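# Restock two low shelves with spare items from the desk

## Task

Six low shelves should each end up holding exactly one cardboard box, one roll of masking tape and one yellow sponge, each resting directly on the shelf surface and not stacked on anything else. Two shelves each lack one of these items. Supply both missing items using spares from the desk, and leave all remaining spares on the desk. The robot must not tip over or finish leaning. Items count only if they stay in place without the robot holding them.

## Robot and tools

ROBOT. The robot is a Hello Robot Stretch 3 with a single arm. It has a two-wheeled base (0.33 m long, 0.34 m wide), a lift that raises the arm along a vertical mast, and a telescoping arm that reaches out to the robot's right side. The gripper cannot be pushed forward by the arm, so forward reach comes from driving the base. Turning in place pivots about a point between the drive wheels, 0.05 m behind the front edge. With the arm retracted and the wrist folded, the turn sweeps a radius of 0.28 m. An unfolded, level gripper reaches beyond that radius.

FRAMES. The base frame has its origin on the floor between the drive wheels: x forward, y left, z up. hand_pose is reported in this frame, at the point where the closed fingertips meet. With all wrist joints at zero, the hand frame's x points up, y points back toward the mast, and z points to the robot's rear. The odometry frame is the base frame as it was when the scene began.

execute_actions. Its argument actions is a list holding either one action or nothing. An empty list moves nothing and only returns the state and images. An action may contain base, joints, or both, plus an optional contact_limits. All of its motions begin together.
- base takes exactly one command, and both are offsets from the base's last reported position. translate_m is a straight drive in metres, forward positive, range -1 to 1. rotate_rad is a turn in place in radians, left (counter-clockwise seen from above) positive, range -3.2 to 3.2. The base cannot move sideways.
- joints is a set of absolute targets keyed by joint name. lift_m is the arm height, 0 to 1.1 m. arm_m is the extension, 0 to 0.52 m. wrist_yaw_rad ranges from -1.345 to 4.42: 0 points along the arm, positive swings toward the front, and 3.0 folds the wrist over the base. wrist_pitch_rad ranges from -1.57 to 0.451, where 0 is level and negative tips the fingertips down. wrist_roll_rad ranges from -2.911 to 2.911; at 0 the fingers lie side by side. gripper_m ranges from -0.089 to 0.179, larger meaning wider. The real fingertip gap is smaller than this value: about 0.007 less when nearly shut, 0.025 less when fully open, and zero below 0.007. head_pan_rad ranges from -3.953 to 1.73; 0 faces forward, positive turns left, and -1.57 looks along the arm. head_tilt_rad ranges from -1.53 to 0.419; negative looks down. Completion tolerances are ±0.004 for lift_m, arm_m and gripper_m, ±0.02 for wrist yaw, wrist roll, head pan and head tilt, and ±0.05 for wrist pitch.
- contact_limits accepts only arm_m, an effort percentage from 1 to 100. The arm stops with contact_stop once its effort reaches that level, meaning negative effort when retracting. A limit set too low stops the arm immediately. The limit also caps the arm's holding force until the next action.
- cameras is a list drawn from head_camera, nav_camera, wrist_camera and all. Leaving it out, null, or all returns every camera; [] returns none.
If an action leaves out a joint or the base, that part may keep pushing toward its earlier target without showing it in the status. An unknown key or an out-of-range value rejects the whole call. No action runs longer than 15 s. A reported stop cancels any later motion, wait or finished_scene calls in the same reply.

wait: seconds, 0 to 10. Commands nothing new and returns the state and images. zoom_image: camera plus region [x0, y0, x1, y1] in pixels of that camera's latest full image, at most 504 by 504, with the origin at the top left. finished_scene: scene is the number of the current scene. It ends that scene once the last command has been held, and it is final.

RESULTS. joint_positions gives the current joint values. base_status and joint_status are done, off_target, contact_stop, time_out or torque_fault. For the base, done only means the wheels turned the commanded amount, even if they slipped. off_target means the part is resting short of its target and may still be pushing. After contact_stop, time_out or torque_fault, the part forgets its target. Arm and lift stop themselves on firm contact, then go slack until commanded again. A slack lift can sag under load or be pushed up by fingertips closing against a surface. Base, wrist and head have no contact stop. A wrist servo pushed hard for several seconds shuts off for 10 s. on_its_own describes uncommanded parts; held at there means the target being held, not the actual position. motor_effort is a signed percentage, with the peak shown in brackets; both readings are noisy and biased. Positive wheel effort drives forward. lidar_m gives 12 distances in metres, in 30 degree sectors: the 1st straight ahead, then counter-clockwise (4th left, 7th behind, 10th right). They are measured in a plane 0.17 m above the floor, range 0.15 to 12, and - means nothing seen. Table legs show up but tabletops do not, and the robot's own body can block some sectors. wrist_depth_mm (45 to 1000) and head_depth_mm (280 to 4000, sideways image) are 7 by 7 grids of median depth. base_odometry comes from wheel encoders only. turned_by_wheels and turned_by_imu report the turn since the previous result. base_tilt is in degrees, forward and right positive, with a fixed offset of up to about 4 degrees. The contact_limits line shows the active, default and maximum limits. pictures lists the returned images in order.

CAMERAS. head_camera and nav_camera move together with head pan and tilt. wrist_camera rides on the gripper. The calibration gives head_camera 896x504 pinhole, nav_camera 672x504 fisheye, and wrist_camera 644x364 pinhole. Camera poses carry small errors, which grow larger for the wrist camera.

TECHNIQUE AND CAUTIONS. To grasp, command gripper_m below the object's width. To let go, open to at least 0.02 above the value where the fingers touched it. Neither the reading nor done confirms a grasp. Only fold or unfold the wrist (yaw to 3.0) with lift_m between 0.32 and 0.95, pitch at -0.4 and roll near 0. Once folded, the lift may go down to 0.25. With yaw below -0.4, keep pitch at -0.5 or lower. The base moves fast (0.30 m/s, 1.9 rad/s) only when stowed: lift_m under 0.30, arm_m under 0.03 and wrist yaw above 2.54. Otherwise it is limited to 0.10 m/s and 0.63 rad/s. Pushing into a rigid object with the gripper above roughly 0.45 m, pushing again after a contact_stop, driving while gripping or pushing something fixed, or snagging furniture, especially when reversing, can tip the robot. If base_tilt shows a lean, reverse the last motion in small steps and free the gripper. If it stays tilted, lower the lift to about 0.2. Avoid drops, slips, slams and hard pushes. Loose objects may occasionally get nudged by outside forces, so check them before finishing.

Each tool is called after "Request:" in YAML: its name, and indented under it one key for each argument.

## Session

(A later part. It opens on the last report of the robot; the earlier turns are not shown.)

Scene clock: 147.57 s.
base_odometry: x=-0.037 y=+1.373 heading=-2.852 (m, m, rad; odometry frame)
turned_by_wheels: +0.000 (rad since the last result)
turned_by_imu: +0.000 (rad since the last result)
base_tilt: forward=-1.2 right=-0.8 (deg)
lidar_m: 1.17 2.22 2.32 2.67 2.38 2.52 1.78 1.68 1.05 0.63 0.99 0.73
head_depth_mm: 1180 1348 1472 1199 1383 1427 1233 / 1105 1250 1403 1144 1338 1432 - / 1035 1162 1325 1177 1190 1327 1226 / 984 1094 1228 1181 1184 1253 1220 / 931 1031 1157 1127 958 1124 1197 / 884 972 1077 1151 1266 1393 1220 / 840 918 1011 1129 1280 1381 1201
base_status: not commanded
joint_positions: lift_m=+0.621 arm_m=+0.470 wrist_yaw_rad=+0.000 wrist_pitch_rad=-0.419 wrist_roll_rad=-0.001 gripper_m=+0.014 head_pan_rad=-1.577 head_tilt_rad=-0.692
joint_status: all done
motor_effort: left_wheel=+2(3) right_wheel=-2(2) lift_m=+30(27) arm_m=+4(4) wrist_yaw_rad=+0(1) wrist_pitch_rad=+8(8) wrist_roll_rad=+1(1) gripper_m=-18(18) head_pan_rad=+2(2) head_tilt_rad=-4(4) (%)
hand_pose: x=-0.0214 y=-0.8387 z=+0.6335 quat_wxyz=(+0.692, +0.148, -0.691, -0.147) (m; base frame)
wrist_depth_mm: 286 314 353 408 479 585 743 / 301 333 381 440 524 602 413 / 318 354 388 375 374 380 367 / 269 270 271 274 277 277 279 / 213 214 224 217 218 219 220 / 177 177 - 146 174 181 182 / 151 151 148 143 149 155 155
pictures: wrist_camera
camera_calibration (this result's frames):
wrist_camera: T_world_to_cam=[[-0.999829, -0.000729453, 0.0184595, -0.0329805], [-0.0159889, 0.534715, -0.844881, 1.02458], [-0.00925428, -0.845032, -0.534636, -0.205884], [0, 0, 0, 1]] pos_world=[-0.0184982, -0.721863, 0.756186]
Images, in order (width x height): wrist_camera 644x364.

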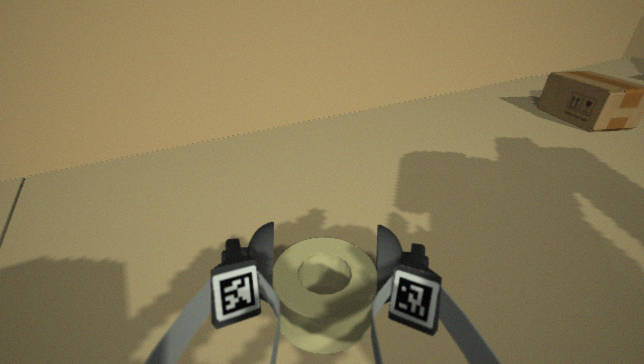

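~1 mm above the surface; release and lift away.

Request:
execute_actions:
  actions:
    - {"joints":{"gripper_m":0.085}}
  cameras: []

Request:
execute_actions:
  actions:
    - {"joints":{"lift_m":0.67,"head_pan_rad":-0.3,"head_tilt_rad":-0.5}}

Scene clock: 149.80 s.
base_odometry: x=-0.037 y=+1.373 heading=-2.852 (m, m, rad; odometry frame)
turned_by_wheels: +0.000 (rad since the last result)
turned_by_imu: +0.001 (rad since the last result)
base_tilt: forward=-1.3 right=-0.7 (deg)
lidar_m: 1.18 2.22 2.32 2.67 2.38 2.52 1.78 1.67 1.05 0.63 0.99 0.73
head_depth_mm: 1187 1347 1472 1196 1375 1431 1231 / 1109 1252 1402 1148 1344 1444 - / 1042 1162 1324 1187 1196 1332 1227 / 986 1091 1227 1178 1192 1250 1220 / 929 1025 1148 1127 954 1120 1195 / 881 970 1071 1146 1260 1384 1221 / 842 914 1015 1124 1278 1387 1215
base_status: not commanded
joint_positions: lift_m=+0.621 arm_m=+0.470 wrist_yaw_rad=+0.000 wrist_pitch_rad=-0.419 wrist_roll_rad=-0.001 gripper_m=+0.085 head_pan_rad=-1.577 head_tilt_rad=-0.692
joint_status: all done
motor_effort: left_wheel=+2(3) right_wheel=-1(1) lift_m=+30(30) arm_m=+4(4) wrist_yaw_rad=-1(2) wrist_pitch_rad=+9(9) wrist_roll_rad=+1(1) gripper_m=+0(96) head_pan_rad=+3(4) head_tilt_rad=-4(5) (%)
hand_pose: x=-0.0214 y=-0.8387 z=+0.6335 quat_wxyz=(+0.692, +0.148, -0.691, -0.147) (m; base frame)
wrist_depth_mm: 286 314 356 408 478 582 738 / 298 335 380 444 520 601 414 / 317 355 388 369 378 380 366 / 269 271 272 276 276 279 281 / 214 214 225 216 222 219 221 / 177 178 178 148 168 181 182 / 151 151 152 144 153 154 154
pictures: none
No camera images: the call's "cameras" was empty. Leave "cameras" out to get every camera's image.

Scene clock: 151.07 s.
base_odometry: x=-0.037 y=+1.373 heading=-2.852 (m, m, rad; odometry frame)
turned_by_wheels: +0.000 (rad since the last result)
turned_by_imu: +0.000 (rad since the last result)
base_tilt: forward=-1.2 right=-0.8 (deg)
lidar_m: 1.17 2.23 2.32 2.66 2.39 2.52 1.78 1.67 1.05 0.63 0.99 0.73
head_depth_mm: 885 933 994 1052 1139 1223 1297 / 949 1002 1072 1145 1171 1246 1332 / 1010 1083 1162 1255 1126 981 1152 / 1098 1180 1274 1356 1124 1177 1218 / 1189 1287 1397 1463 1156 1289 1310 / 1302 1416 1562 1536 1354 1455 1341 / 1454 1587 1765 1511 1477 1565 1350
base_status: not commanded
joint_positions: lift_m=+0.670 arm_m=+0.470 wrist_yaw_rad=+0.000 wrist_pitch_rad=-0.419 wrist_roll_rad=-0.001 gripper_m=+0.085 head_pan_rad=-0.307 head_tilt_rad=-0.508
joint_status: all done
motor_effort: left_wheel=+2(2) right_wheel=-2(2) lift_m=+41(42) arm_m=+4(4) wrist_yaw_rad=-2(1) wrist_pitch_rad=+8(8) wrist_roll_rad=+0(1) gripper_m=+0(0) head_pan_rad=+3(38) head_tilt_rad=+3(19) (%)
hand_pose: x=-0.0214 y=-0.8387 z=+0.6822 quat_wxyz=(+0.692, +0.148, -0.691, -0.147) (m; base frame)
wrist_depth_mm: 286 313 355 407 483 578 749 / 300 334 379 441 529 656 780 / 317 356 414 475 505 480 416 / 340 374 369 370 372 374 377 / 286 287 302 291 299 294 295 / 237 239 239 240 241 242 244 / 202 203 204 184 205 206 207
pictures: head_camera (sideways: a quarter turn clockwise sets it upright), nav_camera (sideways: a quarter turn counterclockwise sets it upright), wrist_camera
camera_calibration (this result's frames):
head_camera: T_world_to_cam=[[-0.436458, 0.101774, -0.89395, 1.18152], [0.2975, 0.954019, -0.0366372, 0.054889], [0.849116, -0.281941, -0.446667, 0.53066], [0, 0, 0, 1]] pos_world=[0.048764, -0.0229991, 1.29526]
nav_camera: T_world_to_cam=[[0.44005, -0.17505, 0.880746, -1.10321], [-0.333393, -0.942559, -0.0207614, 0.0818696], [0.83379, -0.284498, -0.473134, 0.567838], [0, 0, 0, 1]] pos_world=[0.0393031, 0.0455996, 1.24201]
wrist_camera: T_world_to_cam=[[-0.999829, -0.00072821, 0.0184594, -0.0338772], [-0.0159881, 0.534715, -0.844881, 1.06566], [-0.00925529, -0.845032, -0.534636, -0.179891], [0, 0, 0, 1]] pos_world=[-0.0184984, -0.721865, 0.804807]
Images, in order (width x height): head_camera 896x504, nav_camera 672x504, wrist_camera 644x364.

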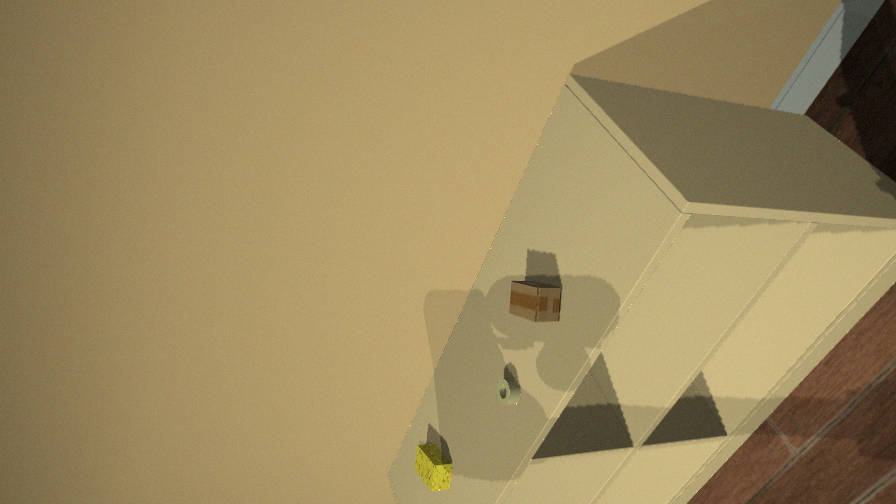

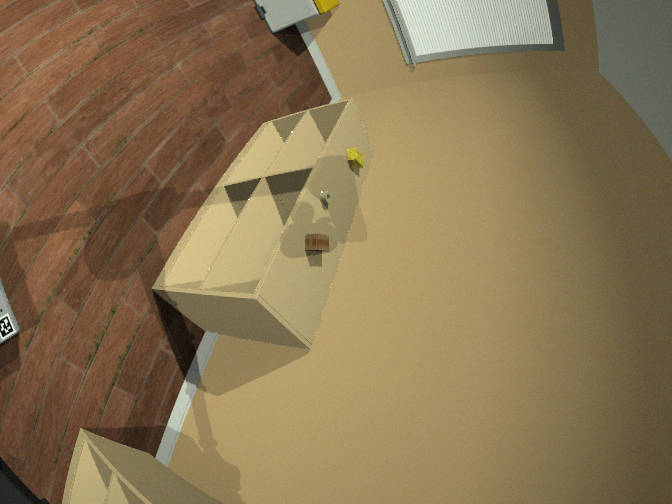

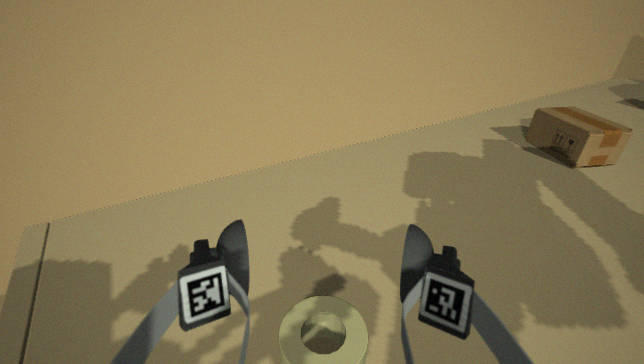

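Request:
finished_scene:
  scene: 2

The scene is finished: the task was done.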